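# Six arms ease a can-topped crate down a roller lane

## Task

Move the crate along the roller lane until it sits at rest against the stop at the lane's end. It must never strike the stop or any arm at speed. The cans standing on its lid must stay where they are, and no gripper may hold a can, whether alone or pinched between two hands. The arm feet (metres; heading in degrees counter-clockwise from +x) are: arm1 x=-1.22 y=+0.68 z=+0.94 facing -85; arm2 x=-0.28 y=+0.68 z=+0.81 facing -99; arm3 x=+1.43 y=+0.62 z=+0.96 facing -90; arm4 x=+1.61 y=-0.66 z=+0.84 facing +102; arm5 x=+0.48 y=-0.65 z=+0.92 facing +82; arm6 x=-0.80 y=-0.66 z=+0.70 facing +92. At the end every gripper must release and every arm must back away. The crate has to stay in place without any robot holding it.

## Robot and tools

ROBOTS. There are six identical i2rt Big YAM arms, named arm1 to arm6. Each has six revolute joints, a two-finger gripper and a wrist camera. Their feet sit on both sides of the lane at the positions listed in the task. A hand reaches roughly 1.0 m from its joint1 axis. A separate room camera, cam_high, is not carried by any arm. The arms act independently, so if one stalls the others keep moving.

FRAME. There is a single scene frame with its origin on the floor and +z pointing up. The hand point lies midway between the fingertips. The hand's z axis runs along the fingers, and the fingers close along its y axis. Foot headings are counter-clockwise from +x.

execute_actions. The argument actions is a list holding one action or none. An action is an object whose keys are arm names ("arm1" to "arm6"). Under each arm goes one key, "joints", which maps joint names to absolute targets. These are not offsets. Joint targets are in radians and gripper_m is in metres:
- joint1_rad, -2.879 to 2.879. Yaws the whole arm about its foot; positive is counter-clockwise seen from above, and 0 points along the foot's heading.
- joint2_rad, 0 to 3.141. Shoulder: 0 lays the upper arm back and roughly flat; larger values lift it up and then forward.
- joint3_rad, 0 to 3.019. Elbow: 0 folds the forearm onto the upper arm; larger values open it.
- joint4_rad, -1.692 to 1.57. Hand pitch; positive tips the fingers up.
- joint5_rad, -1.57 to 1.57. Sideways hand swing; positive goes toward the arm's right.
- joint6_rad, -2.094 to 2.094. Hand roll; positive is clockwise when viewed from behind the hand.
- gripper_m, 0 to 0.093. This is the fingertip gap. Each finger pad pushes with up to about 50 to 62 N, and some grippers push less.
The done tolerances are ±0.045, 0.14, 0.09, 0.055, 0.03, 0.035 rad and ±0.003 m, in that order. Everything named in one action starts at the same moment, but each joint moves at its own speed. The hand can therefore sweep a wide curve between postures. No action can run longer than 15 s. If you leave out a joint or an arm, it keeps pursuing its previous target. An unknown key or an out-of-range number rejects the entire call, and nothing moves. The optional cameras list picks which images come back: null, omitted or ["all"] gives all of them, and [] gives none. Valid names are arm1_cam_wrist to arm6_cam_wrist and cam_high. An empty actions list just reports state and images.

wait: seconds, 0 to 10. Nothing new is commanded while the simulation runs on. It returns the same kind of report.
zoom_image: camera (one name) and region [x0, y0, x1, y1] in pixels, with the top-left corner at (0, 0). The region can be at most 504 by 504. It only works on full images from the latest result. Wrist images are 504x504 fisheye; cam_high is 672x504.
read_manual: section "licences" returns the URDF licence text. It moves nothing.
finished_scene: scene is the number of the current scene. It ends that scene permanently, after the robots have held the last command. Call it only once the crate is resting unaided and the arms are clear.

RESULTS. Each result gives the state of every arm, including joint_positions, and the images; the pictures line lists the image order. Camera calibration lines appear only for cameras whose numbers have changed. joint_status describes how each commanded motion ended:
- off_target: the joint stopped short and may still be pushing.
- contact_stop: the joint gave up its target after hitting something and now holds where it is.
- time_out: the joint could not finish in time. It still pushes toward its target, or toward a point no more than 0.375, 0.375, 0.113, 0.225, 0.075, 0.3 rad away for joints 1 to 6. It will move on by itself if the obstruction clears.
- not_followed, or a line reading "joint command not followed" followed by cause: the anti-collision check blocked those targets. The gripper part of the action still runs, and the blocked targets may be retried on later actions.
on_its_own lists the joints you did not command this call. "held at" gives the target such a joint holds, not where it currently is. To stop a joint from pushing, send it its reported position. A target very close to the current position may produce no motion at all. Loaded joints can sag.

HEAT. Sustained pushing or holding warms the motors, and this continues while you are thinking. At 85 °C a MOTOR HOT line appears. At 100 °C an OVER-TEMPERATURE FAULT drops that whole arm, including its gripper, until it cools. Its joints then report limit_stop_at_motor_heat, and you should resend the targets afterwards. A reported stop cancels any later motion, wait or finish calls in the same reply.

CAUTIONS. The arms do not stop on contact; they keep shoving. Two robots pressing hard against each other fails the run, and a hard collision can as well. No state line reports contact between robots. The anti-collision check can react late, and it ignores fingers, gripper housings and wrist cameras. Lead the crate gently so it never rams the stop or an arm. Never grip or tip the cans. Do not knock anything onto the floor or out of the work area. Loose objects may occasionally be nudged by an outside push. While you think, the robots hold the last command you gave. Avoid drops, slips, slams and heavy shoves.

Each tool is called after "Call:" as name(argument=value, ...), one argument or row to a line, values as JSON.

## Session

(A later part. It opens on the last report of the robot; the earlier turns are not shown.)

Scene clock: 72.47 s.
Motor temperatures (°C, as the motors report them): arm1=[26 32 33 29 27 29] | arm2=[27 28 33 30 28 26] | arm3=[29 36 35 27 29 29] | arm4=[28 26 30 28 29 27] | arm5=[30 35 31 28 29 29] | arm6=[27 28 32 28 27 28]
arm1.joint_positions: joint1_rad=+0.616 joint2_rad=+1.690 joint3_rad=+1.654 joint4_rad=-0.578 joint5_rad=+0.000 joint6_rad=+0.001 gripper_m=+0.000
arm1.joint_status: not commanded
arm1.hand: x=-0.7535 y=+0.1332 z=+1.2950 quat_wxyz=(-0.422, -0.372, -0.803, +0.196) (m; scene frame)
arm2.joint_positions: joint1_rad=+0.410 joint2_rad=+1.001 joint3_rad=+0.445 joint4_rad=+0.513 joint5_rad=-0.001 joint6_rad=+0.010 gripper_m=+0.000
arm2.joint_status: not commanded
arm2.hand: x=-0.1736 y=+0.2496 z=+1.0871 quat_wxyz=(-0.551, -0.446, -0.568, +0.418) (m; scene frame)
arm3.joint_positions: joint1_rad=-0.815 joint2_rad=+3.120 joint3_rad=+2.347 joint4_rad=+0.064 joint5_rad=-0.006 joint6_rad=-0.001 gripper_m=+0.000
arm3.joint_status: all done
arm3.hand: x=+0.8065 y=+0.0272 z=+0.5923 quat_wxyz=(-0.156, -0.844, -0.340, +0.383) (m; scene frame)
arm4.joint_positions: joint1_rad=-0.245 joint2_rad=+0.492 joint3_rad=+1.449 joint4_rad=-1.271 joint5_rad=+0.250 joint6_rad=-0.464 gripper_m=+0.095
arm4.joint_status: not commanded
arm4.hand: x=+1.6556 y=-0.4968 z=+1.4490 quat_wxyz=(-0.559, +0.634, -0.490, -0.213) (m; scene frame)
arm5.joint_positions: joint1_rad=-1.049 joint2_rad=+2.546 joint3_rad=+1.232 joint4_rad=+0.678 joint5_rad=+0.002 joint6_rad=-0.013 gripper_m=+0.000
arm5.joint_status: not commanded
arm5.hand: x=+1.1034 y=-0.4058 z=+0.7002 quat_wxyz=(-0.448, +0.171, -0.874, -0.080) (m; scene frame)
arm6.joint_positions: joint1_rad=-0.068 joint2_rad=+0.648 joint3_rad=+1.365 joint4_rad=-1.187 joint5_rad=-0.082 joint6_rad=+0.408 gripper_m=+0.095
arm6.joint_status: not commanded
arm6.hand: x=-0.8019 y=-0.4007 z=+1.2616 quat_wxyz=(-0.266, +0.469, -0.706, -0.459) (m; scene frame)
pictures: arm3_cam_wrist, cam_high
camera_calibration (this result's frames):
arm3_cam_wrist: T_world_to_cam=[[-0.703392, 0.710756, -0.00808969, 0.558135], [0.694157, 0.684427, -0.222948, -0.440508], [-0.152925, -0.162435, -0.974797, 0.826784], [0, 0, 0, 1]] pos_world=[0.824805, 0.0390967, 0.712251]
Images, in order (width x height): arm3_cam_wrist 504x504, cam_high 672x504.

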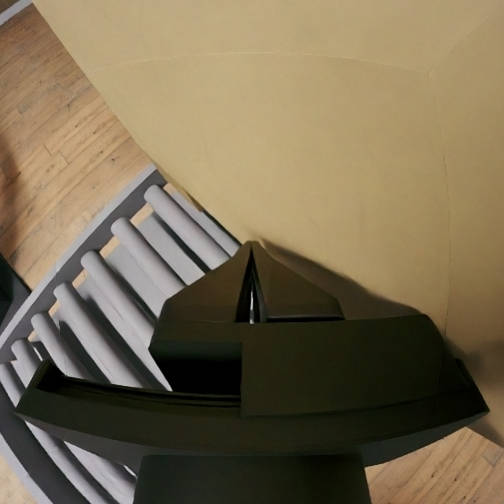

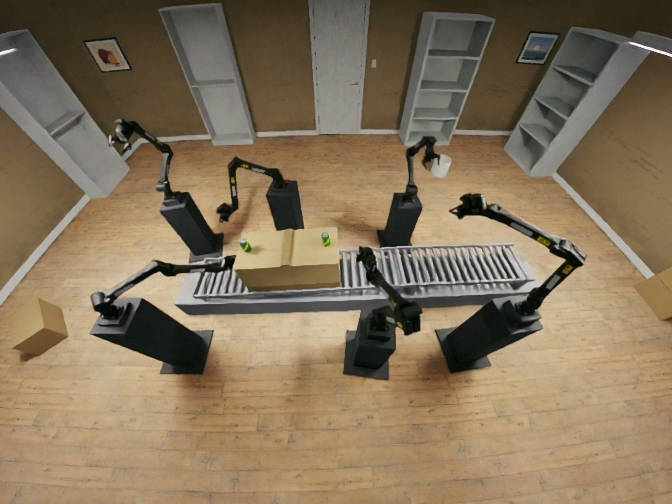

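Call:
execute_actions(
  actions=[
    {"arm3":{"joints":{"joint1_rad":-0.8,"joint2_rad":3.04,"joint3_rad":2.22,"joint4_rad":0.18}}},
  ],
  cameras=[],
)

Call:
execute_actions(
  actions=[
    {"arm3":{"joints":{"joint1_rad":-0.74,"joint2_rad":2.99,"joint3_rad":2.07,"joint4_rad":0.27}}},
  ],
  cameras=[],
)

Call:
execute_actions(
  actions=[
    {"arm3":{"joints":{"joint1_rad":-0.67,"joint2_rad":2.95,"joint3_rad":1.95,"joint4_rad":0.35}}},
  ],
  cameras=[],
)

Call:
execute_actions(
  actions=[
    {"arm3":{"joints":{"joint1_rad":-0.6,"joint2_rad":2.92,"joint3_rad":1.84,"joint4_rad":0.42}}},
  ],
  cameras=[],
)

Call:
execute_actions(
  actions=[
    {"arm3":{"joints":{"joint1_rad":-0.53,"joint2_rad":2.9,"joint3_rad":1.74,"joint4_rad":0.49}}},
  ],
  cameras=[],
)

Call:
execute_actions(
  actions=[
    {"arm3":{"joints":{"joint1_rad":-0.45}}},
  ],
  cameras=[],
)

Call:
execute_actions(
  actions=[
    {"arm3":{"joints":{"joint1_rad":-0.37}}},
  ],
  cameras=[],
)

Call:
execute_actions(
  actions=[
    {"arm3":{"joints":{"joint1_rad":-0.3}}},
  ],
  cameras=["arm3_cam_wrist","cam_high"],
)

Scene clock: 74.53 s.
Motor temperatures (°C, as the motors report them): arm1=[26 32 33 29 27 29] | arm2=[27 28 33 30 28 26] | arm3=[29 37 35 27 29 29] | arm4=[28 26 30 28 29 27] | arm5=[30 35 31 28 29 29] | arm6=[27 28 32 28 27 28]
arm1.joint_positions: joint1_rad=+0.616 joint2_rad=+1.690 joint3_rad=+1.654 joint4_rad=-0.578 joint5_rad=+0.000 joint6_rad=+0.001 gripper_m=+0.000
arm1.joint_status: not commanded
arm1.hand: x=-0.7535 y=+0.1332 z=+1.2950 quat_wxyz=(-0.422, -0.372, -0.803, +0.196) (m; scene frame)
arm2.joint_positions: joint1_rad=+0.410 joint2_rad=+1.001 joint3_rad=+0.445 joint4_rad=+0.513 joint5_rad=-0.001 joint6_rad=+0.010 gripper_m=+0.000
arm2.joint_status: not commanded
arm2.hand: x=-0.1736 y=+0.2496 z=+1.0871 quat_wxyz=(-0.551, -0.446, -0.568, +0.418) (m; scene frame)
arm3.joint_positions: joint1_rad=-0.746 joint2_rad=+3.064 joint3_rad=+2.183 joint4_rad=+0.160 joint5_rad=-0.006 joint6_rad=-0.001 gripper_m=+0.000
arm3.joint_status: joint1_rad off_target (ended at -0.746, target -0.800); the others done
arm3.hand: x=+0.8692 y=+0.0072 z=+0.5838 quat_wxyz=(-0.167, -0.834, -0.370, +0.373) (m; scene frame)
arm4.joint_positions: joint1_rad=-0.245 joint2_rad=+0.492 joint3_rad=+1.449 joint4_rad=-1.271 joint5_rad=+0.250 joint6_rad=-0.464 gripper_m=+0.095
arm4.joint_status: not commanded
arm4.hand: x=+1.6556 y=-0.4968 z=+1.4490 quat_wxyz=(-0.559, +0.634, -0.490, -0.213) (m; scene frame)
arm5.joint_positions: joint1_rad=-1.049 joint2_rad=+2.546 joint3_rad=+1.232 joint4_rad=+0.678 joint5_rad=+0.002 joint6_rad=-0.013 gripper_m=+0.000
arm5.joint_status: not commanded
arm5.hand: x=+1.1034 y=-0.4058 z=+0.7002 quat_wxyz=(-0.448, +0.171, -0.874, -0.080) (m; scene frame)
arm6.joint_positions: joint1_rad=-0.068 joint2_rad=+0.648 joint3_rad=+1.365 joint4_rad=-1.187 joint5_rad=-0.082 joint6_rad=+0.408 gripper_m=+0.095
arm6.joint_status: not commanded
arm6.hand: x=-0.8019 y=-0.4007 z=+1.2616 quat_wxyz=(-0.266, +0.469, -0.706, -0.459) (m; scene frame)
pictures: none
No camera images: the call's "cameras" was empty. Leave "cameras" out to get every camera's image.

Scene clock: 75.87 s.
Motor temperatures (°C, as the motors report them): arm1=[26 32 34 29 27 29] | arm2=[27 28 33 30 28 26] | arm3=[29 37 35 27 29 29] | arm4=[28 27 30 28 29 27] | arm5=[30 35 31 28 29 29] | arm6=[27 28 32 28 27 28]
arm1.joint_positions: joint1_rad=+0.616 joint2_rad=+1.690 joint3_rad=+1.654 joint4_rad=-0.578 joint5_rad=+0.000 joint6_rad=+0.001 gripper_m=+0.000
arm1.joint_status: not commanded
arm1.hand: x=-0.7535 y=+0.1332 z=+1.2950 quat_wxyz=(-0.422, -0.372, -0.803, +0.196) (m; scene frame)
arm2.joint_positions: joint1_rad=+0.410 joint2_rad=+1.001 joint3_rad=+0.445 joint4_rad=+0.513 joint5_rad=-0.001 joint6_rad=+0.010 gripper_m=+0.000
arm2.joint_status: not commanded
arm2.hand: x=-0.1736 y=+0.2496 z=+1.0871 quat_wxyz=(-0.551, -0.446, -0.568, +0.418) (m; scene frame)
arm3.joint_positions: joint1_rad=-0.685 joint2_rad=+3.016 joint3_rad=+2.034 joint4_rad=+0.251 joint5_rad=-0.008 joint6_rad=-0.001 gripper_m=+0.000
arm3.joint_status: joint1_rad off_target (ended at -0.685, target -0.740); the others done
arm3.hand: x=+0.9271 y=-0.0018 z=+0.5781 quat_wxyz=(-0.178, -0.825, -0.396, +0.363) (m; scene frame)
arm4.joint_positions: joint1_rad=-0.245 joint2_rad=+0.492 joint3_rad=+1.449 joint4_rad=-1.271 joint5_rad=+0.250 joint6_rad=-0.464 gripper_m=+0.095
arm4.joint_status: not commanded
arm4.hand: x=+1.6556 y=-0.4968 z=+1.4490 quat_wxyz=(-0.559, +0.634, -0.490, -0.213) (m; scene frame)
arm5.joint_positions: joint1_rad=-1.049 joint2_rad=+2.546 joint3_rad=+1.232 joint4_rad=+0.678 joint5_rad=+0.002 joint6_rad=-0.013 gripper_m=+0.000
arm5.joint_status: not commanded
arm5.hand: x=+1.1034 y=-0.4058 z=+0.7002 quat_wxyz=(-0.448, +0.171, -0.874, -0.080) (m; scene frame)
arm6.joint_positions: joint1_rad=-0.068 joint2_rad=+0.648 joint3_rad=+1.365 joint4_rad=-1.187 joint5_rad=-0.082 joint6_rad=+0.408 gripper_m=+0.095
arm6.joint_status: not commanded
arm6.hand: x=-0.8019 y=-0.4007 z=+1.2616 quat_wxyz=(-0.266, +0.469, -0.706, -0.459) (m; scene frame)
pictures: none
No camera images: the call's "cameras" was empty. Leave "cameras" out to get every camera's image.

Scene clock: 77.23 s.
Motor temperatures (°C, as the motors report them): arm1=[26 32 34 29 27 29] | arm2=[27 28 33 30 28 26] | arm3=[29 37 35 27 29 29] | arm4=[28 27 30 28 29 27] | arm5=[30 35 31 28 29 29] | arm6=[27 28 32 28 27 28]
arm1.joint_positions: joint1_rad=+0.616 joint2_rad=+1.690 joint3_rad=+1.654 joint4_rad=-0.578 joint5_rad=+0.000 joint6_rad=+0.001 gripper_m=+0.000
arm1.joint_status: not commanded
arm1.hand: x=-0.7535 y=+0.1332 z=+1.2950 quat_wxyz=(-0.422, -0.372, -0.803, +0.196) (m; scene frame)
arm2.joint_positions: joint1_rad=+0.410 joint2_rad=+1.001 joint3_rad=+0.445 joint4_rad=+0.513 joint5_rad=-0.001 joint6_rad=+0.010 gripper_m=+0.000
arm2.joint_status: not commanded
arm2.hand: x=-0.1736 y=+0.2496 z=+1.0871 quat_wxyz=(-0.551, -0.446, -0.568, +0.418) (m; scene frame)
arm3.joint_positions: joint1_rad=-0.610 joint2_rad=+2.978 joint3_rad=+1.914 joint4_rad=+0.329 joint5_rad=-0.010 joint6_rad=-0.001 gripper_m=+0.000
arm3.joint_status: joint1_rad off_target (ended at -0.610, target -0.670); the others done
arm3.hand: x=+0.9909 y=-0.0161 z=+0.5762 quat_wxyz=(-0.192, -0.809, -0.427, +0.354) (m; scene frame)
arm4.joint_positions: joint1_rad=-0.245 joint2_rad=+0.492 joint3_rad=+1.449 joint4_rad=-1.271 joint5_rad=+0.250 joint6_rad=-0.464 gripper_m=+0.095
arm4.joint_status: not commanded
arm4.hand: x=+1.6556 y=-0.4968 z=+1.4490 quat_wxyz=(-0.559, +0.634, -0.490, -0.213) (m; scene frame)
arm5.joint_positions: joint1_rad=-1.049 joint2_rad=+2.546 joint3_rad=+1.232 joint4_rad=+0.678 joint5_rad=+0.002 joint6_rad=-0.013 gripper_m=+0.000
arm5.joint_status: not commanded
arm5.hand: x=+1.1034 y=-0.4058 z=+0.7002 quat_wxyz=(-0.448, +0.171, -0.874, -0.080) (m; scene frame)
arm6.joint_positions: joint1_rad=-0.068 joint2_rad=+0.648 joint3_rad=+1.365 joint4_rad=-1.187 joint5_rad=-0.082 joint6_rad=+0.408 gripper_m=+0.095
arm6.joint_status: not commanded
arm6.hand: x=-0.8019 y=-0.4007 z=+1.2616 quat_wxyz=(-0.266, +0.469, -0.706, -0.459) (m; scene frame)
pictures: none
No camera images: the call's "cameras" was empty. Leave "cameras" out to get every camera's image.

Scene clock: 78.60 s.
Motor temperatures (°C, as the motors report them): arm1=[26 32 34 29 27 29] | arm2=[27 28 33 30 28 26] | arm3=[29 37 34 27 29 29] | arm4=[28 27 30 28 29 27] | arm5=[30 35 31 28 29 29] | arm6=[27 28 32 28 27 28]
arm1.joint_positions: joint1_rad=+0.616 joint2_rad=+1.690 joint3_rad=+1.654 joint4_rad=-0.578 joint5_rad=+0.000 joint6_rad=+0.001 gripper_m=+0.000
arm1.joint_status: not commanded
arm1.hand: x=-0.7535 y=+0.1332 z=+1.2950 quat_wxyz=(-0.422, -0.372, -0.803, +0.196) (m; scene frame)
arm2.joint_positions: joint1_rad=+0.410 joint2_rad=+1.001 joint3_rad=+0.445 joint4_rad=+0.513 joint5_rad=-0.001 joint6_rad=+0.010 gripper_m=+0.000
arm2.joint_status: not commanded
arm2.hand: x=-0.1736 y=+0.2496 z=+1.0871 quat_wxyz=(-0.551, -0.446, -0.568, +0.418) (m; scene frame)
arm3.joint_positions: joint1_rad=-0.539 joint2_rad=+2.948 joint3_rad=+1.807 joint4_rad=+0.400 joint5_rad=-0.012 joint6_rad=-0.001 gripper_m=+0.000
arm3.joint_status: joint1_rad off_target (ended at -0.539, target -0.600); the others done
arm3.hand: x=+1.0517 y=-0.0218 z=+0.5732 quat_wxyz=(-0.204, -0.795, -0.457, +0.344) (m; scene frame)
arm4.joint_positions: joint1_rad=-0.245 joint2_rad=+0.492 joint3_rad=+1.449 joint4_rad=-1.271 joint5_rad=+0.250 joint6_rad=-0.464 gripper_m=+0.095
arm4.joint_status: not commanded
arm4.hand: x=+1.6556 y=-0.4968 z=+1.4490 quat_wxyz=(-0.559, +0.634, -0.490, -0.213) (m; scene frame)
arm5.joint_positions: joint1_rad=-1.049 joint2_rad=+2.546 joint3_rad=+1.232 joint4_rad=+0.678 joint5_rad=+0.002 joint6_rad=-0.013 gripper_m=+0.000
arm5.joint_status: not commanded
arm5.hand: x=+1.1034 y=-0.4058 z=+0.7002 quat_wxyz=(-0.448, +0.171, -0.874, -0.080) (m; scene frame)
arm6.joint_positions: joint1_rad=-0.068 joint2_rad=+0.648 joint3_rad=+1.365 joint4_rad=-1.187 joint5_rad=-0.082 joint6_rad=+0.408 gripper_m=+0.095
arm6.joint_status: not commanded
arm6.hand: x=-0.8019 y=-0.4007 z=+1.2616 quat_wxyz=(-0.266, +0.469, -0.706, -0.459) (m; scene frame)
pictures: none
No camera images: the call's "cameras" was empty. Leave "cameras" out to get every camera's image.

Scene clock: 79.97 s.
Motor temperatures (°C, as the motors report them): arm1=[26 32 34 29 27 29] | arm2=[27 28 33 30 28 26] | arm3=[29 37 34 27 29 29] | arm4=[28 27 30 28 29 27] | arm5=[30 35 31 28 29 29] | arm6=[27 28 32 28 27 28]
arm1.joint_positions: joint1_rad=+0.616 joint2_rad=+1.690 joint3_rad=+1.654 joint4_rad=-0.578 joint5_rad=+0.000 joint6_rad=+0.001 gripper_m=+0.000
arm1.joint_status: not commanded
arm1.hand: x=-0.7535 y=+0.1332 z=+1.2950 quat_wxyz=(-0.422, -0.372, -0.803, +0.196) (m; scene frame)
arm2.joint_positions: joint1_rad=+0.410 joint2_rad=+1.001 joint3_rad=+0.445 joint4_rad=+0.513 joint5_rad=-0.001 joint6_rad=+0.010 gripper_m=+0.000
arm2.joint_status: not commanded
arm2.hand: x=-0.1736 y=+0.2496 z=+1.0871 quat_wxyz=(-0.551, -0.446, -0.568, +0.418) (m; scene frame)
arm3.joint_positions: joint1_rad=-0.467 joint2_rad=+2.927 joint3_rad=+1.709 joint4_rad=+0.471 joint5_rad=-0.015 joint6_rad=-0.001 gripper_m=+0.000
arm3.joint_status: joint1_rad off_target (ended at -0.467, target -0.530); the others done
arm3.hand: x=+1.1122 y=-0.0224 z=+0.5694 quat_wxyz=(-0.216, -0.778, -0.486, +0.333) (m; scene frame)
arm4.joint_positions: joint1_rad=-0.245 joint2_rad=+0.492 joint3_rad=+1.449 joint4_rad=-1.271 joint5_rad=+0.250 joint6_rad=-0.464 gripper_m=+0.095
arm4.joint_status: not commanded
arm4.hand: x=+1.6556 y=-0.4968 z=+1.4490 quat_wxyz=(-0.559, +0.634, -0.490, -0.213) (m; scene frame)
arm5.joint_positions: joint1_rad=-1.049 joint2_rad=+2.546 joint3_rad=+1.232 joint4_rad=+0.678 joint5_rad=+0.002 joint6_rad=-0.013 gripper_m=+0.000
arm5.joint_status: not commanded
arm5.hand: x=+1.1034 y=-0.4058 z=+0.7002 quat_wxyz=(-0.448, +0.171, -0.874, -0.080) (m; scene frame)
arm6.joint_positions: joint1_rad=-0.068 joint2_rad=+0.648 joint3_rad=+1.365 joint4_rad=-1.187 joint5_rad=-0.082 joint6_rad=+0.408 gripper_m=+0.095
arm6.joint_status: not commanded
arm6.hand: x=-0.8019 y=-0.4007 z=+1.2616 quat_wxyz=(-0.266, +0.469, -0.706, -0.459) (m; scene frame)
pictures: none
No camera images: the call's "cameras" was empty. Leave "cameras" out to get every camera's image.

Scene clock: 81.33 s.
Motor temperatures (°C, as the motors report them): arm1=[26 32 34 29 27 29] | arm2=[27 28 33 30 28 26] | arm3=[29 37 34 27 29 29] | arm4=[28 27 30 28 29 27] | arm5=[30 35 31 28 29 29] | arm6=[27 28 32 28 27 28]
arm1.joint_positions: joint1_rad=+0.616 joint2_rad=+1.690 joint3_rad=+1.654 joint4_rad=-0.578 joint5_rad=+0.000 joint6_rad=+0.001 gripper_m=+0.000
arm1.joint_status: not commanded
arm1.hand: x=-0.7535 y=+0.1332 z=+1.2950 quat_wxyz=(-0.422, -0.372, -0.803, +0.196) (m; scene frame)
arm2.joint_positions: joint1_rad=+0.410 joint2_rad=+1.001 joint3_rad=+0.445 joint4_rad=+0.513 joint5_rad=-0.001 joint6_rad=+0.010 gripper_m=+0.000
arm2.joint_status: not commanded
arm2.hand: x=-0.1736 y=+0.2496 z=+1.0871 quat_wxyz=(-0.551, -0.446, -0.568, +0.418) (m; scene frame)
arm3.joint_positions: joint1_rad=-0.387 joint2_rad=+2.927 joint3_rad=+1.710 joint4_rad=+0.472 joint5_rad=-0.016 joint6_rad=-0.001 gripper_m=+0.000
arm3.joint_status: joint1_rad off_target (ended at -0.387, target -0.450)
arm3.hand: x=+1.1646 y=-0.0462 z=+0.5700 quat_wxyz=(-0.230, -0.758, -0.517, +0.325) (m; scene frame)
arm4.joint_positions: joint1_rad=-0.245 joint2_rad=+0.492 joint3_rad=+1.449 joint4_rad=-1.271 joint5_rad=+0.250 joint6_rad=-0.464 gripper_m=+0.095
arm4.joint_status: not commanded
arm4.hand: x=+1.6556 y=-0.4968 z=+1.4490 quat_wxyz=(-0.559, +0.634, -0.490, -0.213) (m; scene frame)
arm5.joint_positions: joint1_rad=-1.049 joint2_rad=+2.546 joint3_rad=+1.232 joint4_rad=+0.678 joint5_rad=+0.002 joint6_rad=-0.013 gripper_m=+0.000
arm5.joint_status: not commanded
arm5.hand: x=+1.1034 y=-0.4058 z=+0.7002 quat_wxyz=(-0.448, +0.171, -0.874, -0.080) (m; scene frame)
arm6.joint_positions: joint1_rad=-0.068 joint2_rad=+0.648 joint3_rad=+1.365 joint4_rad=-1.187 joint5_rad=-0.082 joint6_rad=+0.408 gripper_m=+0.095
arm6.joint_status: not commanded
arm6.hand: x=-0.8019 y=-0.4007 z=+1.2616 quat_wxyz=(-0.266, +0.469, -0.706, -0.459) (m; scene frame)
pictures: none
No camera images: the call's "cameras" was empty. Leave "cameras" out to get every camera's image.

Scene clock: 82.77 s.
Motor temperatures (°C, as the motors report them): arm1=[26 32 34 29 27 29] | arm2=[27 28 33 30 28 26] | arm3=[29 37 34 27 29 29] | arm4=[28 27 30 28 29 27] | arm5=[30 35 31 28 29 29] | arm6=[27 28 32 28 27 28]
arm1.joint_positions: joint1_rad=+0.616 joint2_rad=+1.690 joint3_rad=+1.654 joint4_rad=-0.578 joint5_rad=+0.000 joint6_rad=+0.001 gripper_m=+0.000
arm1.joint_status: not commanded
arm1.hand: x=-0.7535 y=+0.1332 z=+1.2950 quat_wxyz=(-0.422, -0.372, -0.803, +0.196) (m; scene frame)
arm2.joint_positions: joint1_rad=+0.410 joint2_rad=+1.001 joint3_rad=+0.445 joint4_rad=+0.513 joint5_rad=-0.001 joint6_rad=+0.010 gripper_m=+0.000
arm2.joint_status: not commanded
arm2.hand: x=-0.1736 y=+0.2496 z=+1.0871 quat_wxyz=(-0.551, -0.446, -0.568, +0.418) (m; scene frame)
arm3.joint_positions: joint1_rad=-0.300 joint2_rad=+2.927 joint3_rad=+1.710 joint4_rad=+0.472 joint5_rad=-0.017 joint6_rad=-0.001 gripper_m=+0.000
arm3.joint_status: joint1_rad off_target (ended at -0.300, target -0.370)
arm3.hand: x=+1.2239 y=-0.0668 z=+0.5702 quat_wxyz=(-0.245, -0.735, -0.549, +0.314) (m; scene frame)
arm4.joint_positions: joint1_rad=-0.245 joint2_rad=+0.492 joint3_rad=+1.449 joint4_rad=-1.271 joint5_rad=+0.250 joint6_rad=-0.464 gripper_m=+0.095
arm4.joint_status: not commanded
arm4.hand: x=+1.6556 y=-0.4968 z=+1.4490 quat_wxyz=(-0.559, +0.634, -0.490, -0.213) (m; scene frame)
arm5.joint_positions: joint1_rad=-1.049 joint2_rad=+2.546 joint3_rad=+1.232 joint4_rad=+0.678 joint5_rad=+0.002 joint6_rad=-0.013 gripper_m=+0.000
arm5.joint_status: not commanded
arm5.hand: x=+1.1034 y=-0.4058 z=+0.7002 quat_wxyz=(-0.448, +0.171, -0.874, -0.080) (m; scene frame)
arm6.joint_positions: joint1_rad=-0.068 joint2_rad=+0.648 joint3_rad=+1.365 joint4_rad=-1.187 joint5_rad=-0.082 joint6_rad=+0.408 gripper_m=+0.095
arm6.joint_status: not commanded
arm6.hand: x=-0.8019 y=-0.4007 z=+1.2616 quat_wxyz=(-0.266, +0.469, -0.706, -0.459) (m; scene frame)
pictures: none
No camera images: the call's "cameras" was empty. Leave "cameras" out to get every camera's image.

Scene clock: 84.17 s.
Motor temperatures (°C, as the motors report them): arm1=[26 32 34 29 27 29] | arm2=[27 28 33 30 28 26] | arm3=[29 37 34 27 29 29] | arm4=[28 27 30 28 29 27] | arm5=[30 35 31 28 29 29] | arm6=[27 28 32 28 27 28]
arm1.joint_positions: joint1_rad=+0.616 joint2_rad=+1.690 joint3_rad=+1.654 joint4_rad=-0.578 joint5_rad=+0.000 joint6_rad=+0.001 gripper_m=+0.000
arm1.joint_status: not commanded
arm1.hand: x=-0.7535 y=+0.1332 z=+1.2950 quat_wxyz=(-0.422, -0.372, -0.803, +0.196) (m; scene frame)
arm2.joint_positions: joint1_rad=+0.410 joint2_rad=+1.001 joint3_rad=+0.445 joint4_rad=+0.513 joint5_rad=-0.001 joint6_rad=+0.010 gripper_m=+0.000
arm2.joint_status: not commanded
arm2.hand: x=-0.1736 y=+0.2496 z=+1.0871 quat_wxyz=(-0.551, -0.446, -0.568, +0.418) (m; scene frame)
arm3.joint_positions: joint1_rad=-0.238 joint2_rad=+2.927 joint3_rad=+1.710 joint4_rad=+0.472 joint5_rad=-0.016 joint6_rad=-0.001 gripper_m=+0.000
arm3.joint_status: joint1_rad off_target (ended at -0.238, target -0.300)
arm3.hand: x=+1.2669 y=-0.0782 z=+0.5703 quat_wxyz=(-0.254, -0.718, -0.571, +0.307) (m; scene frame)
arm4.joint_positions: joint1_rad=-0.245 joint2_rad=+0.492 joint3_rad=+1.449 joint4_rad=-1.271 joint5_rad=+0.250 joint6_rad=-0.464 gripper_m=+0.095
arm4.joint_status: not commanded
arm4.hand: x=+1.6556 y=-0.4968 z=+1.4490 quat_wxyz=(-0.559, +0.634, -0.490, -0.213) (m; scene frame)
arm5.joint_positions: joint1_rad=-1.049 joint2_rad=+2.546 joint3_rad=+1.232 joint4_rad=+0.678 joint5_rad=+0.002 joint6_rad=-0.013 gripper_m=+0.000
arm5.joint_status: not commanded
arm5.hand: x=+1.1034 y=-0.4058 z=+0.7002 quat_wxyz=(-0.448, +0.171, -0.874, -0.080) (m; scene frame)
arm6.joint_positions: joint1_rad=-0.068 joint2_rad=+0.648 joint3_rad=+1.365 joint4_rad=-1.187 joint5_rad=-0.082 joint6_rad=+0.408 gripper_m=+0.095
arm6.joint_status: not commanded
arm6.hand: x=-0.8019 y=-0.4007 z=+1.2616 quat_wxyz=(-0.266, +0.469, -0.706, -0.459) (m; scene frame)
pictures: arm3_cam_wrist, cam_high
camera_calibration (this result's frames):
arm3_cam_wrist: T_world_to_cam=[[-0.978586, 0.204899, -0.0196507, 1.27239], [0.20487, 0.960273, -0.189484, -0.0704898], [-0.0199551, -0.189452, -0.981687, 0.692054], [0, 0, 0, 1]] pos_world=[1.27339, -0.0619117, 0.691027]
Images, in order (width x height): arm3_cam_wrist 504x504, cam_high 672x504.

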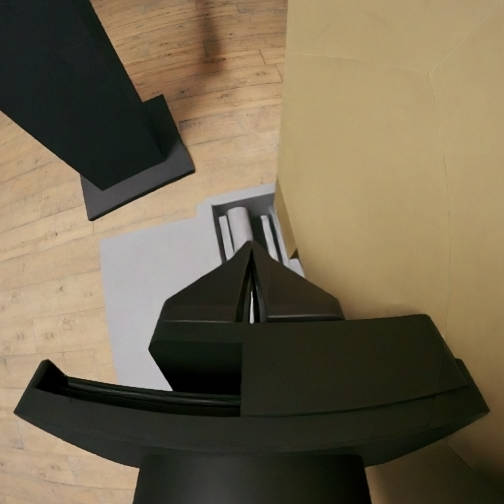

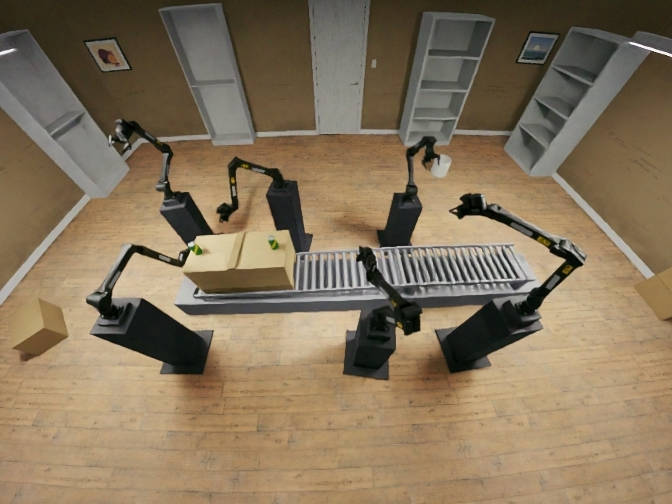

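About 10 cm left.

Call:
execute_actions(
  actions=[
    {"arm3":{"joints":{"joint1_rad":-0.23}}},
  ],
  cameras=[],
)

Call:
execute_actions(
  actions=[
    {"arm3":{"joints":{"joint1_rad":-0.18}}},
  ],
  cameras=[],
)

Call:
execute_actions(
  actions=[
    {"arm3":{"joints":{"joint1_rad":-0.14}}},
  ],
  cameras=[],
)

Call:
execute_actions(
  actions=[
    {"arm3":{"joints":{"joint1_rad":-0.1}}},
  ],
  cameras=[],
)

Call:
execute_actions(
  actions=[
    {"arm3":{"joints":{"joint1_rad":-0.06}}},
  ],
  cameras=[],
)

Call:
execute_actions(
  actions=[
    {"arm3":{"joints":{"joint1_rad":-0.02}}},
  ],
  cameras=["arm3_cam_wrist"],
)

Scene clock: 86.00 s.
Motor temperatures (°C, as the motors report them): arm1=[26 32 34 29 27 29] | arm2=[27 28 33 30 28 26] | arm3=[29 37 33 27 29 29] | arm4=[28 27 30 28 29 27] | arm5=[30 35 31 28 29 29] | arm6=[27 28 32 28 27 28]
arm1.joint_positions: joint1_rad=+0.616 joint2_rad=+1.690 joint3_rad=+1.654 joint4_rad=-0.578 joint5_rad=+0.000 joint6_rad=+0.001 gripper_m=+0.000
arm1.joint_status: not commanded
arm1.hand: x=-0.7535 y=+0.1332 z=+1.2950 quat_wxyz=(-0.422, -0.372, -0.803, +0.196) (m; scene frame)
arm2.joint_positions: joint1_rad=+0.410 joint2_rad=+1.001 joint3_rad=+0.445 joint4_rad=+0.513 joint5_rad=-0.001 joint6_rad=+0.010 gripper_m=+0.000
arm2.joint_status: not commanded
arm2.hand: x=-0.1736 y=+0.2496 z=+1.0871 quat_wxyz=(-0.551, -0.446, -0.568, +0.418) (m; scene frame)
arm3.joint_positions: joint1_rad=-0.157 joint2_rad=+2.927 joint3_rad=+1.710 joint4_rad=+0.472 joint5_rad=-0.019 joint6_rad=-0.003 gripper_m=+0.000
arm3.joint_status: joint1_rad off_target (ended at -0.158, target -0.230)
arm3.hand: x=+1.3244 y=-0.0891 z=+0.5706 quat_wxyz=(-0.267, -0.693, -0.601, +0.295) (m; scene frame)
arm4.joint_positions: joint1_rad=-0.245 joint2_rad=+0.492 joint3_rad=+1.449 joint4_rad=-1.271 joint5_rad=+0.250 joint6_rad=-0.464 gripper_m=+0.095
arm4.joint_status: not commanded
arm4.hand: x=+1.6556 y=-0.4968 z=+1.4490 quat_wxyz=(-0.559, +0.634, -0.490, -0.213) (m; scene frame)
arm5.joint_positions: joint1_rad=-1.049 joint2_rad=+2.546 joint3_rad=+1.232 joint4_rad=+0.678 joint5_rad=+0.002 joint6_rad=-0.013 gripper_m=+0.000
arm5.joint_status: not commanded
arm5.hand: x=+1.1034 y=-0.4058 z=+0.7002 quat_wxyz=(-0.448, +0.171, -0.874, -0.080) (m; scene frame)
arm6.joint_positions: joint1_rad=-0.068 joint2_rad=+0.648 joint3_rad=+1.365 joint4_rad=-1.187 joint5_rad=-0.082 joint6_rad=+0.408 gripper_m=+0.095
arm6.joint_status: not commanded
arm6.hand: x=-0.8019 y=-0.4007 z=+1.2616 quat_wxyz=(-0.266, +0.469, -0.706, -0.459) (m; scene frame)
pictures: none
No camera images: the call's "cameras" was empty. Leave "cameras" out to get every camera's image.

Scene clock: 87.33 s.
Motor temperatures (°C, as the motors report them): arm1=[26 32 34 29 27 29] | arm2=[27 28 33 30 28 26] | arm3=[29 37 33 27 29 29] | arm4=[28 27 30 28 29 27] | arm5=[30 35 31 28 29 29] | arm6=[27 28 32 28 27 28]
arm1.joint_positions: joint1_rad=+0.616 joint2_rad=+1.690 joint3_rad=+1.654 joint4_rad=-0.578 joint5_rad=+0.000 joint6_rad=+0.001 gripper_m=+0.000
arm1.joint_status: not commanded
arm1.hand: x=-0.7535 y=+0.1332 z=+1.2950 quat_wxyz=(-0.422, -0.372, -0.803, +0.196) (m; scene frame)
arm2.joint_positions: joint1_rad=+0.410 joint2_rad=+1.001 joint3_rad=+0.445 joint4_rad=+0.513 joint5_rad=-0.001 joint6_rad=+0.010 gripper_m=+0.000
arm2.joint_status: not commanded
arm2.hand: x=-0.1736 y=+0.2496 z=+1.0871 quat_wxyz=(-0.551, -0.446, -0.568, +0.418) (m; scene frame)
arm3.joint_positions: joint1_rad=-0.126 joint2_rad=+2.927 joint3_rad=+1.710 joint4_rad=+0.472 joint5_rad=-0.015 joint6_rad=-0.003 gripper_m=+0.000
arm3.joint_status: joint1_rad off_target (ended at -0.126, target -0.180)
arm3.hand: x=+1.3457 y=-0.0920 z=+0.5707 quat_wxyz=(-0.271, -0.684, -0.611, +0.292) (m; scene frame)
arm4.joint_positions: joint1_rad=-0.245 joint2_rad=+0.492 joint3_rad=+1.449 joint4_rad=-1.271 joint5_rad=+0.250 joint6_rad=-0.464 gripper_m=+0.095
arm4.joint_status: not commanded
arm4.hand: x=+1.6556 y=-0.4968 z=+1.4490 quat_wxyz=(-0.559, +0.634, -0.490, -0.213) (m; scene frame)
arm5.joint_positions: joint1_rad=-1.049 joint2_rad=+2.546 joint3_rad=+1.232 joint4_rad=+0.678 joint5_rad=+0.002 joint6_rad=-0.013 gripper_m=+0.000
arm5.joint_status: not commanded
arm5.hand: x=+1.1034 y=-0.4058 z=+0.7002 quat_wxyz=(-0.448, +0.171, -0.874, -0.080) (m; scene frame)
arm6.joint_positions: joint1_rad=-0.068 joint2_rad=+0.648 joint3_rad=+1.365 joint4_rad=-1.187 joint5_rad=-0.082 joint6_rad=+0.408 gripper_m=+0.095
arm6.joint_status: not commanded
arm6.hand: x=-0.8019 y=-0.4007 z=+1.2616 quat_wxyz=(-0.266, +0.469, -0.706, -0.459) (m; scene frame)
pictures: none
No camera images: the call's "cameras" was empty. Leave "cameras" out to get every camera's image.

Scene clock: 88.43 s.
Motor temperatures (°C, as the motors report them): arm1=[26 32 34 29 27 29] | arm2=[27 28 33 30 28 26] | arm3=[29 37 33 27 29 29] | arm4=[28 27 30 28 29 27] | arm5=[30 35 31 28 29 29] | arm6=[27 28 32 28 27 28]
arm1.joint_positions: joint1_rad=+0.616 joint2_rad=+1.690 joint3_rad=+1.654 joint4_rad=-0.578 joint5_rad=+0.000 joint6_rad=+0.001 gripper_m=+0.000
arm1.joint_status: not commanded
arm1.hand: x=-0.7535 y=+0.1332 z=+1.2950 quat_wxyz=(-0.422, -0.372, -0.803, +0.196) (m; scene frame)
arm2.joint_positions: joint1_rad=+0.410 joint2_rad=+1.001 joint3_rad=+0.445 joint4_rad=+0.513 joint5_rad=-0.001 joint6_rad=+0.010 gripper_m=+0.000
arm2.joint_status: not commanded
arm2.hand: x=-0.1736 y=+0.2496 z=+1.0871 quat_wxyz=(-0.551, -0.446, -0.568, +0.418) (m; scene frame)
arm3.joint_positions: joint1_rad=-0.102 joint2_rad=+2.926 joint3_rad=+1.710 joint4_rad=+0.472 joint5_rad=-0.011 joint6_rad=-0.004 gripper_m=+0.000
arm3.joint_status: all done
arm3.hand: x=+1.3625 y=-0.0942 z=+0.5713 quat_wxyz=(-0.273, -0.676, -0.619, +0.291) (m; scene frame)
arm4.joint_positions: joint1_rad=-0.245 joint2_rad=+0.492 joint3_rad=+1.449 joint4_rad=-1.271 joint5_rad=+0.250 joint6_rad=-0.464 gripper_m=+0.095
arm4.joint_status: not commanded
arm4.hand: x=+1.6556 y=-0.4968 z=+1.4490 quat_wxyz=(-0.559, +0.634, -0.490, -0.213) (m; scene frame)
arm5.joint_positions: joint1_rad=-1.049 joint2_rad=+2.546 joint3_rad=+1.232 joint4_rad=+0.678 joint5_rad=+0.002 joint6_rad=-0.013 gripper_m=+0.000
arm5.joint_status: not commanded
arm5.hand: x=+1.1034 y=-0.4058 z=+0.7002 quat_wxyz=(-0.448, +0.171, -0.874, -0.080) (m; scene frame)
arm6.joint_positions: joint1_rad=-0.068 joint2_rad=+0.648 joint3_rad=+1.365 joint4_rad=-1.187 joint5_rad=-0.082 joint6_rad=+0.408 gripper_m=+0.095
arm6.joint_status: not commanded
arm6.hand: x=-0.8019 y=-0.4007 z=+1.2616 quat_wxyz=(-0.266, +0.469, -0.706, -0.459) (m; scene frame)
pictures: none
No camera images: the call's "cameras" was empty. Leave "cameras" out to get every camera's image.

Scene clock: 88.97 s.
Motor temperatures (°C, as the motors report them): arm1=[26 32 34 29 27 29] | arm2=[27 28 33 30 28 26] | arm3=[29 37 33 27 29 29] | arm4=[28 27 30 28 29 27] | arm5=[30 35 31 28 29 29] | arm6=[27 28 32 28 27 28]
arm1.joint_positions: joint1_rad=+0.616 joint2_rad=+1.690 joint3_rad=+1.654 joint4_rad=-0.578 joint5_rad=+0.000 joint6_rad=+0.001 gripper_m=+0.000
arm1.joint_status: not commanded
arm1.hand: x=-0.7535 y=+0.1332 z=+1.2950 quat_wxyz=(-0.422, -0.372, -0.803, +0.196) (m; scene frame)
arm2.joint_positions: joint1_rad=+0.410 joint2_rad=+1.001 joint3_rad=+0.445 joint4_rad=+0.513 joint5_rad=-0.001 joint6_rad=+0.010 gripper_m=+0.000
arm2.joint_status: not commanded
arm2.hand: x=-0.1736 y=+0.2496 z=+1.0871 quat_wxyz=(-0.551, -0.446, -0.568, +0.418) (m; scene frame)
arm3.joint_positions: joint1_rad=-0.099 joint2_rad=+2.926 joint3_rad=+1.712 joint4_rad=+0.473 joint5_rad=-0.007 joint6_rad=-0.004 gripper_m=+0.000
arm3.joint_status: all done
arm3.hand: x=+1.3636 y=-0.0955 z=+0.5721 quat_wxyz=(-0.273, -0.676, -0.619, +0.293) (m; scene frame)
arm4.joint_positions: joint1_rad=-0.245 joint2_rad=+0.492 joint3_rad=+1.449 joint4_rad=-1.271 joint5_rad=+0.250 joint6_rad=-0.464 gripper_m=+0.095
arm4.joint_status: not commanded
arm4.hand: x=+1.6556 y=-0.4968 z=+1.4490 quat_wxyz=(-0.559, +0.634, -0.490, -0.213) (m; scene frame)
arm5.joint_positions: joint1_rad=-1.049 joint2_rad=+2.546 joint3_rad=+1.232 joint4_rad=+0.678 joint5_rad=+0.002 joint6_rad=-0.013 gripper_m=+0.000
arm5.joint_status: not commanded
arm5.hand: x=+1.1034 y=-0.4058 z=+0.7002 quat_wxyz=(-0.448, +0.171, -0.874, -0.080) (m; scene frame)
arm6.joint_positions: joint1_rad=-0.068 joint2_rad=+0.648 joint3_rad=+1.365 joint4_rad=-1.187 joint5_rad=-0.082 joint6_rad=+0.408 gripper_m=+0.095
arm6.joint_status: not commanded
arm6.hand: x=-0.8019 y=-0.4007 z=+1.2616 quat_wxyz=(-0.266, +0.469, -0.706, -0.459) (m; scene frame)
pictures: none
No camera images: the call's "cameras" was empty. Leave "cameras" out to get every camera's image.

Scene clock: 89.73 s.
Motor temperatures (°C, as the motors report them): arm1=[26 32 34 29 27 29] | arm2=[27 28 33 30 28 26] | arm3=[29 37 33 27 29 29] | arm4=[28 27 30 28 29 27] | arm5=[30 35 31 28 29 29] | arm6=[27 28 32 28 27 28]
arm1.joint_positions: joint1_rad=+0.616 joint2_rad=+1.690 joint3_rad=+1.654 joint4_rad=-0.578 joint5_rad=+0.000 joint6_rad=+0.001 gripper_m=+0.000
arm1.joint_status: not commanded
arm1.hand: x=-0.7535 y=+0.1332 z=+1.2950 quat_wxyz=(-0.422, -0.372, -0.803, +0.196) (m; scene frame)
arm2.joint_positions: joint1_rad=+0.410 joint2_rad=+1.001 joint3_rad=+0.445 joint4_rad=+0.513 joint5_rad=-0.001 joint6_rad=+0.010 gripper_m=+0.000
arm2.joint_status: not commanded
arm2.hand: x=-0.1736 y=+0.2496 z=+1.0871 quat_wxyz=(-0.551, -0.446, -0.568, +0.418) (m; scene frame)
arm3.joint_positions: joint1_rad=-0.057 joint2_rad=+2.924 joint3_rad=+1.714 joint4_rad=+0.475 joint5_rad=-0.003 joint6_rad=-0.004 gripper_m=+0.000
arm3.joint_status: all done
arm3.hand: x=+1.3929 y=-0.1002 z=+0.5747 quat_wxyz=(-0.280, -0.662, -0.632, +0.290) (m; scene frame)
arm4.joint_positions: joint1_rad=-0.245 joint2_rad=+0.492 joint3_rad=+1.449 joint4_rad=-1.271 joint5_rad=+0.250 joint6_rad=-0.464 gripper_m=+0.095
arm4.joint_status: not commanded
arm4.hand: x=+1.6556 y=-0.4968 z=+1.4490 quat_wxyz=(-0.559, +0.634, -0.490, -0.213) (m; scene frame)
arm5.joint_positions: joint1_rad=-1.049 joint2_rad=+2.546 joint3_rad=+1.232 joint4_rad=+0.678 joint5_rad=+0.002 joint6_rad=-0.013 gripper_m=+0.000
arm5.joint_status: not commanded
arm5.hand: x=+1.1034 y=-0.4058 z=+0.7002 quat_wxyz=(-0.448, +0.171, -0.874, -0.080) (m; scene frame)
arm6.joint_positions: joint1_rad=-0.068 joint2_rad=+0.648 joint3_rad=+1.365 joint4_rad=-1.187 joint5_rad=-0.082 joint6_rad=+0.408 gripper_m=+0.095
arm6.joint_status: not commanded
arm6.hand: x=-0.8019 y=-0.4007 z=+1.2616 quat_wxyz=(-0.266, +0.469, -0.706, -0.459) (m; scene frame)
pictures: none
No camera images: the call's "cameras" was empty. Leave "cameras" out to get every camera's image.

Scene clock: 90.50 s.
Motor temperatures (°C, as the motors report them): arm1=[26 32 34 29 27 29] | arm2=[27 28 33 30 28 26] | arm3=[29 37 33 27 29 29] | arm4=[28 27 30 28 29 27] | arm5=[30 35 31 28 29 29] | arm6=[27 28 32 28 27 28]
arm1.joint_positions: joint1_rad=+0.616 joint2_rad=+1.690 joint3_rad=+1.654 joint4_rad=-0.578 joint5_rad=+0.000 joint6_rad=+0.001 gripper_m=+0.000
arm1.joint_status: not commanded
arm1.hand: x=-0.7535 y=+0.1332 z=+1.2950 quat_wxyz=(-0.422, -0.372, -0.803, +0.196) (m; scene frame)
arm2.joint_positions: joint1_rad=+0.410 joint2_rad=+1.001 joint3_rad=+0.445 joint4_rad=+0.513 joint5_rad=-0.001 joint6_rad=+0.010 gripper_m=+0.000
arm2.joint_status: not commanded
arm2.hand: x=-0.1736 y=+0.2496 z=+1.0871 quat_wxyz=(-0.551, -0.446, -0.568, +0.418) (m; scene frame)
arm3.joint_positions: joint1_rad=-0.017 joint2_rad=+2.924 joint3_rad=+1.714 joint4_rad=+0.475 joint5_rad=-0.003 joint6_rad=-0.004 gripper_m=+0.000
arm3.joint_status: all done
arm3.hand: x=+1.4219 y=-0.1011 z=+0.5748 quat_wxyz=(-0.286, -0.650, -0.645, +0.285) (m; scene frame)
arm4.joint_positions: joint1_rad=-0.245 joint2_rad=+0.492 joint3_rad=+1.449 joint4_rad=-1.271 joint5_rad=+0.250 joint6_rad=-0.464 gripper_m=+0.095
arm4.joint_status: not commanded
arm4.hand: x=+1.6556 y=-0.4968 z=+1.4490 quat_wxyz=(-0.559, +0.634, -0.490, -0.213) (m; scene frame)
arm5.joint_positions: joint1_rad=-1.049 joint2_rad=+2.546 joint3_rad=+1.232 joint4_rad=+0.678 joint5_rad=+0.002 joint6_rad=-0.013 gripper_m=+0.000
arm5.joint_status: not commanded
arm5.hand: x=+1.1034 y=-0.4058 z=+0.7002 quat_wxyz=(-0.448, +0.171, -0.874, -0.080) (m; scene frame)
arm6.joint_positions: joint1_rad=-0.068 joint2_rad=+0.648 joint3_rad=+1.365 joint4_rad=-1.187 joint5_rad=-0.082 joint6_rad=+0.408 gripper_m=+0.095
arm6.joint_status: not commanded
arm6.hand: x=-0.8019 y=-0.4007 z=+1.2616 quat_wxyz=(-0.266, +0.469, -0.706, -0.459) (m; scene frame)
pictures: arm3_cam_wrist
camera_calibration (this result's frames):
arm3_cam_wrist: T_world_to_cam=[[-0.999927, -0.00754093, -0.00948118, 1.43182], [-0.00549211, 0.979771, -0.200047, 0.227744], [0.0107979, -0.19998, -0.979741, 0.649312], [0, 0, 0, 1]] pos_world=[1.42596, -0.0824906, 0.695292]
Images, in order (width x height): arm3_cam_wrist 504x504.

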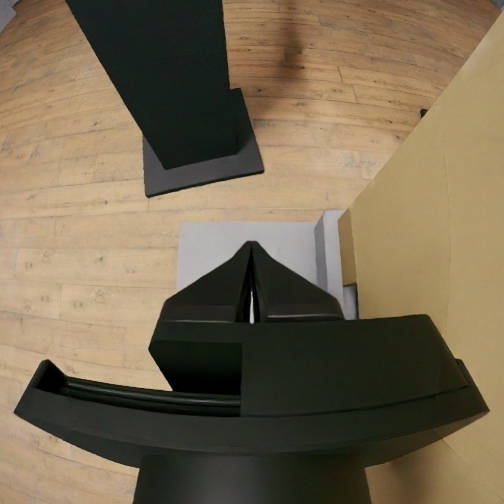

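Call:
execute_actions(
  actions=[
    {"arm3":{"joints":{"joint1_rad":0.5}},"arm5":{"joints":{"joint1_rad":-1.3}}},
  ],
  cameras=[],
)

Call:
finished_scene(
  scene=1,
)

Scene clock: 92.60 s.
Motor temperatures (°C, as the motors report them): arm1=[26 32 34 29 27 29] | arm2=[27 28 34 30 28 26] | arm3=[29 37 33 27 29 29] | arm4=[28 27 30 28 29 27] | arm5=[30 35 31 28 29 29] | arm6=[27 28 32 28 27 28]
arm1.joint_positions: joint1_rad=+0.616 joint2_rad=+1.690 joint3_rad=+1.654 joint4_rad=-0.578 joint5_rad=+0.000 joint6_rad=+0.001 gripper_m=+0.000
arm1.joint_status: not commanded
arm1.hand: x=-0.7535 y=+0.1332 z=+1.2950 quat_wxyz=(-0.422, -0.372, -0.803, +0.196) (m; scene frame)
arm2.joint_positions: joint1_rad=+0.410 joint2_rad=+1.001 joint3_rad=+0.445 joint4_rad=+0.513 joint5_rad=-0.001 joint6_rad=+0.010 gripper_m=+0.000
arm2.joint_status: not commanded
arm2.hand: x=-0.1736 y=+0.2496 z=+1.0871 quat_wxyz=(-0.551, -0.446, -0.568, +0.418) (m; scene frame)
arm3.joint_positions: joint1_rad=+0.495 joint2_rad=+2.908 joint3_rad=+1.727 joint4_rad=+0.478 joint5_rad=-0.002 joint6_rad=-0.004 gripper_m=+0.000
arm3.joint_status: all done
arm3.hand: x=+1.7845 y=-0.0255 z=+0.5932 quat_wxyz=(-0.363, -0.462, -0.781, +0.211) (m; scene frame)
arm4.joint_positions: joint1_rad=-0.245 joint2_rad=+0.492 joint3_rad=+1.449 joint4_rad=-1.271 joint5_rad=+0.250 joint6_rad=-0.464 gripper_m=+0.095
arm4.joint_status: not commanded
arm4.hand: x=+1.6556 y=-0.4968 z=+1.4490 quat_wxyz=(-0.559, +0.634, -0.490, -0.213) (m; scene frame)
arm5.joint_positions: joint1_rad=-1.300 joint2_rad=+2.546 joint3_rad=+1.232 joint4_rad=+0.678 joint5_rad=+0.002 joint6_rad=-0.013 gripper_m=+0.000
arm5.joint_status: all done
arm5.hand: x=+1.1443 y=-0.5676 z=+0.7004 quat_wxyz=(-0.455, +0.060, -0.888, -0.025) (m; scene frame)
arm6.joint_positions: joint1_rad=-0.068 joint2_rad=+0.648 joint3_rad=+1.365 joint4_rad=-1.187 joint5_rad=-0.082 joint6_rad=+0.408 gripper_m=+0.095
arm6.joint_status: not commanded
arm6.hand: x=-0.8019 y=-0.4007 z=+1.2616 quat_wxyz=(-0.266, +0.469, -0.706, -0.459) (m; scene frame)
pictures: none
No camera images: the call's "cameras" was empty. Leave "cameras" out to get every camera's image.

The scene is finished: the task was done.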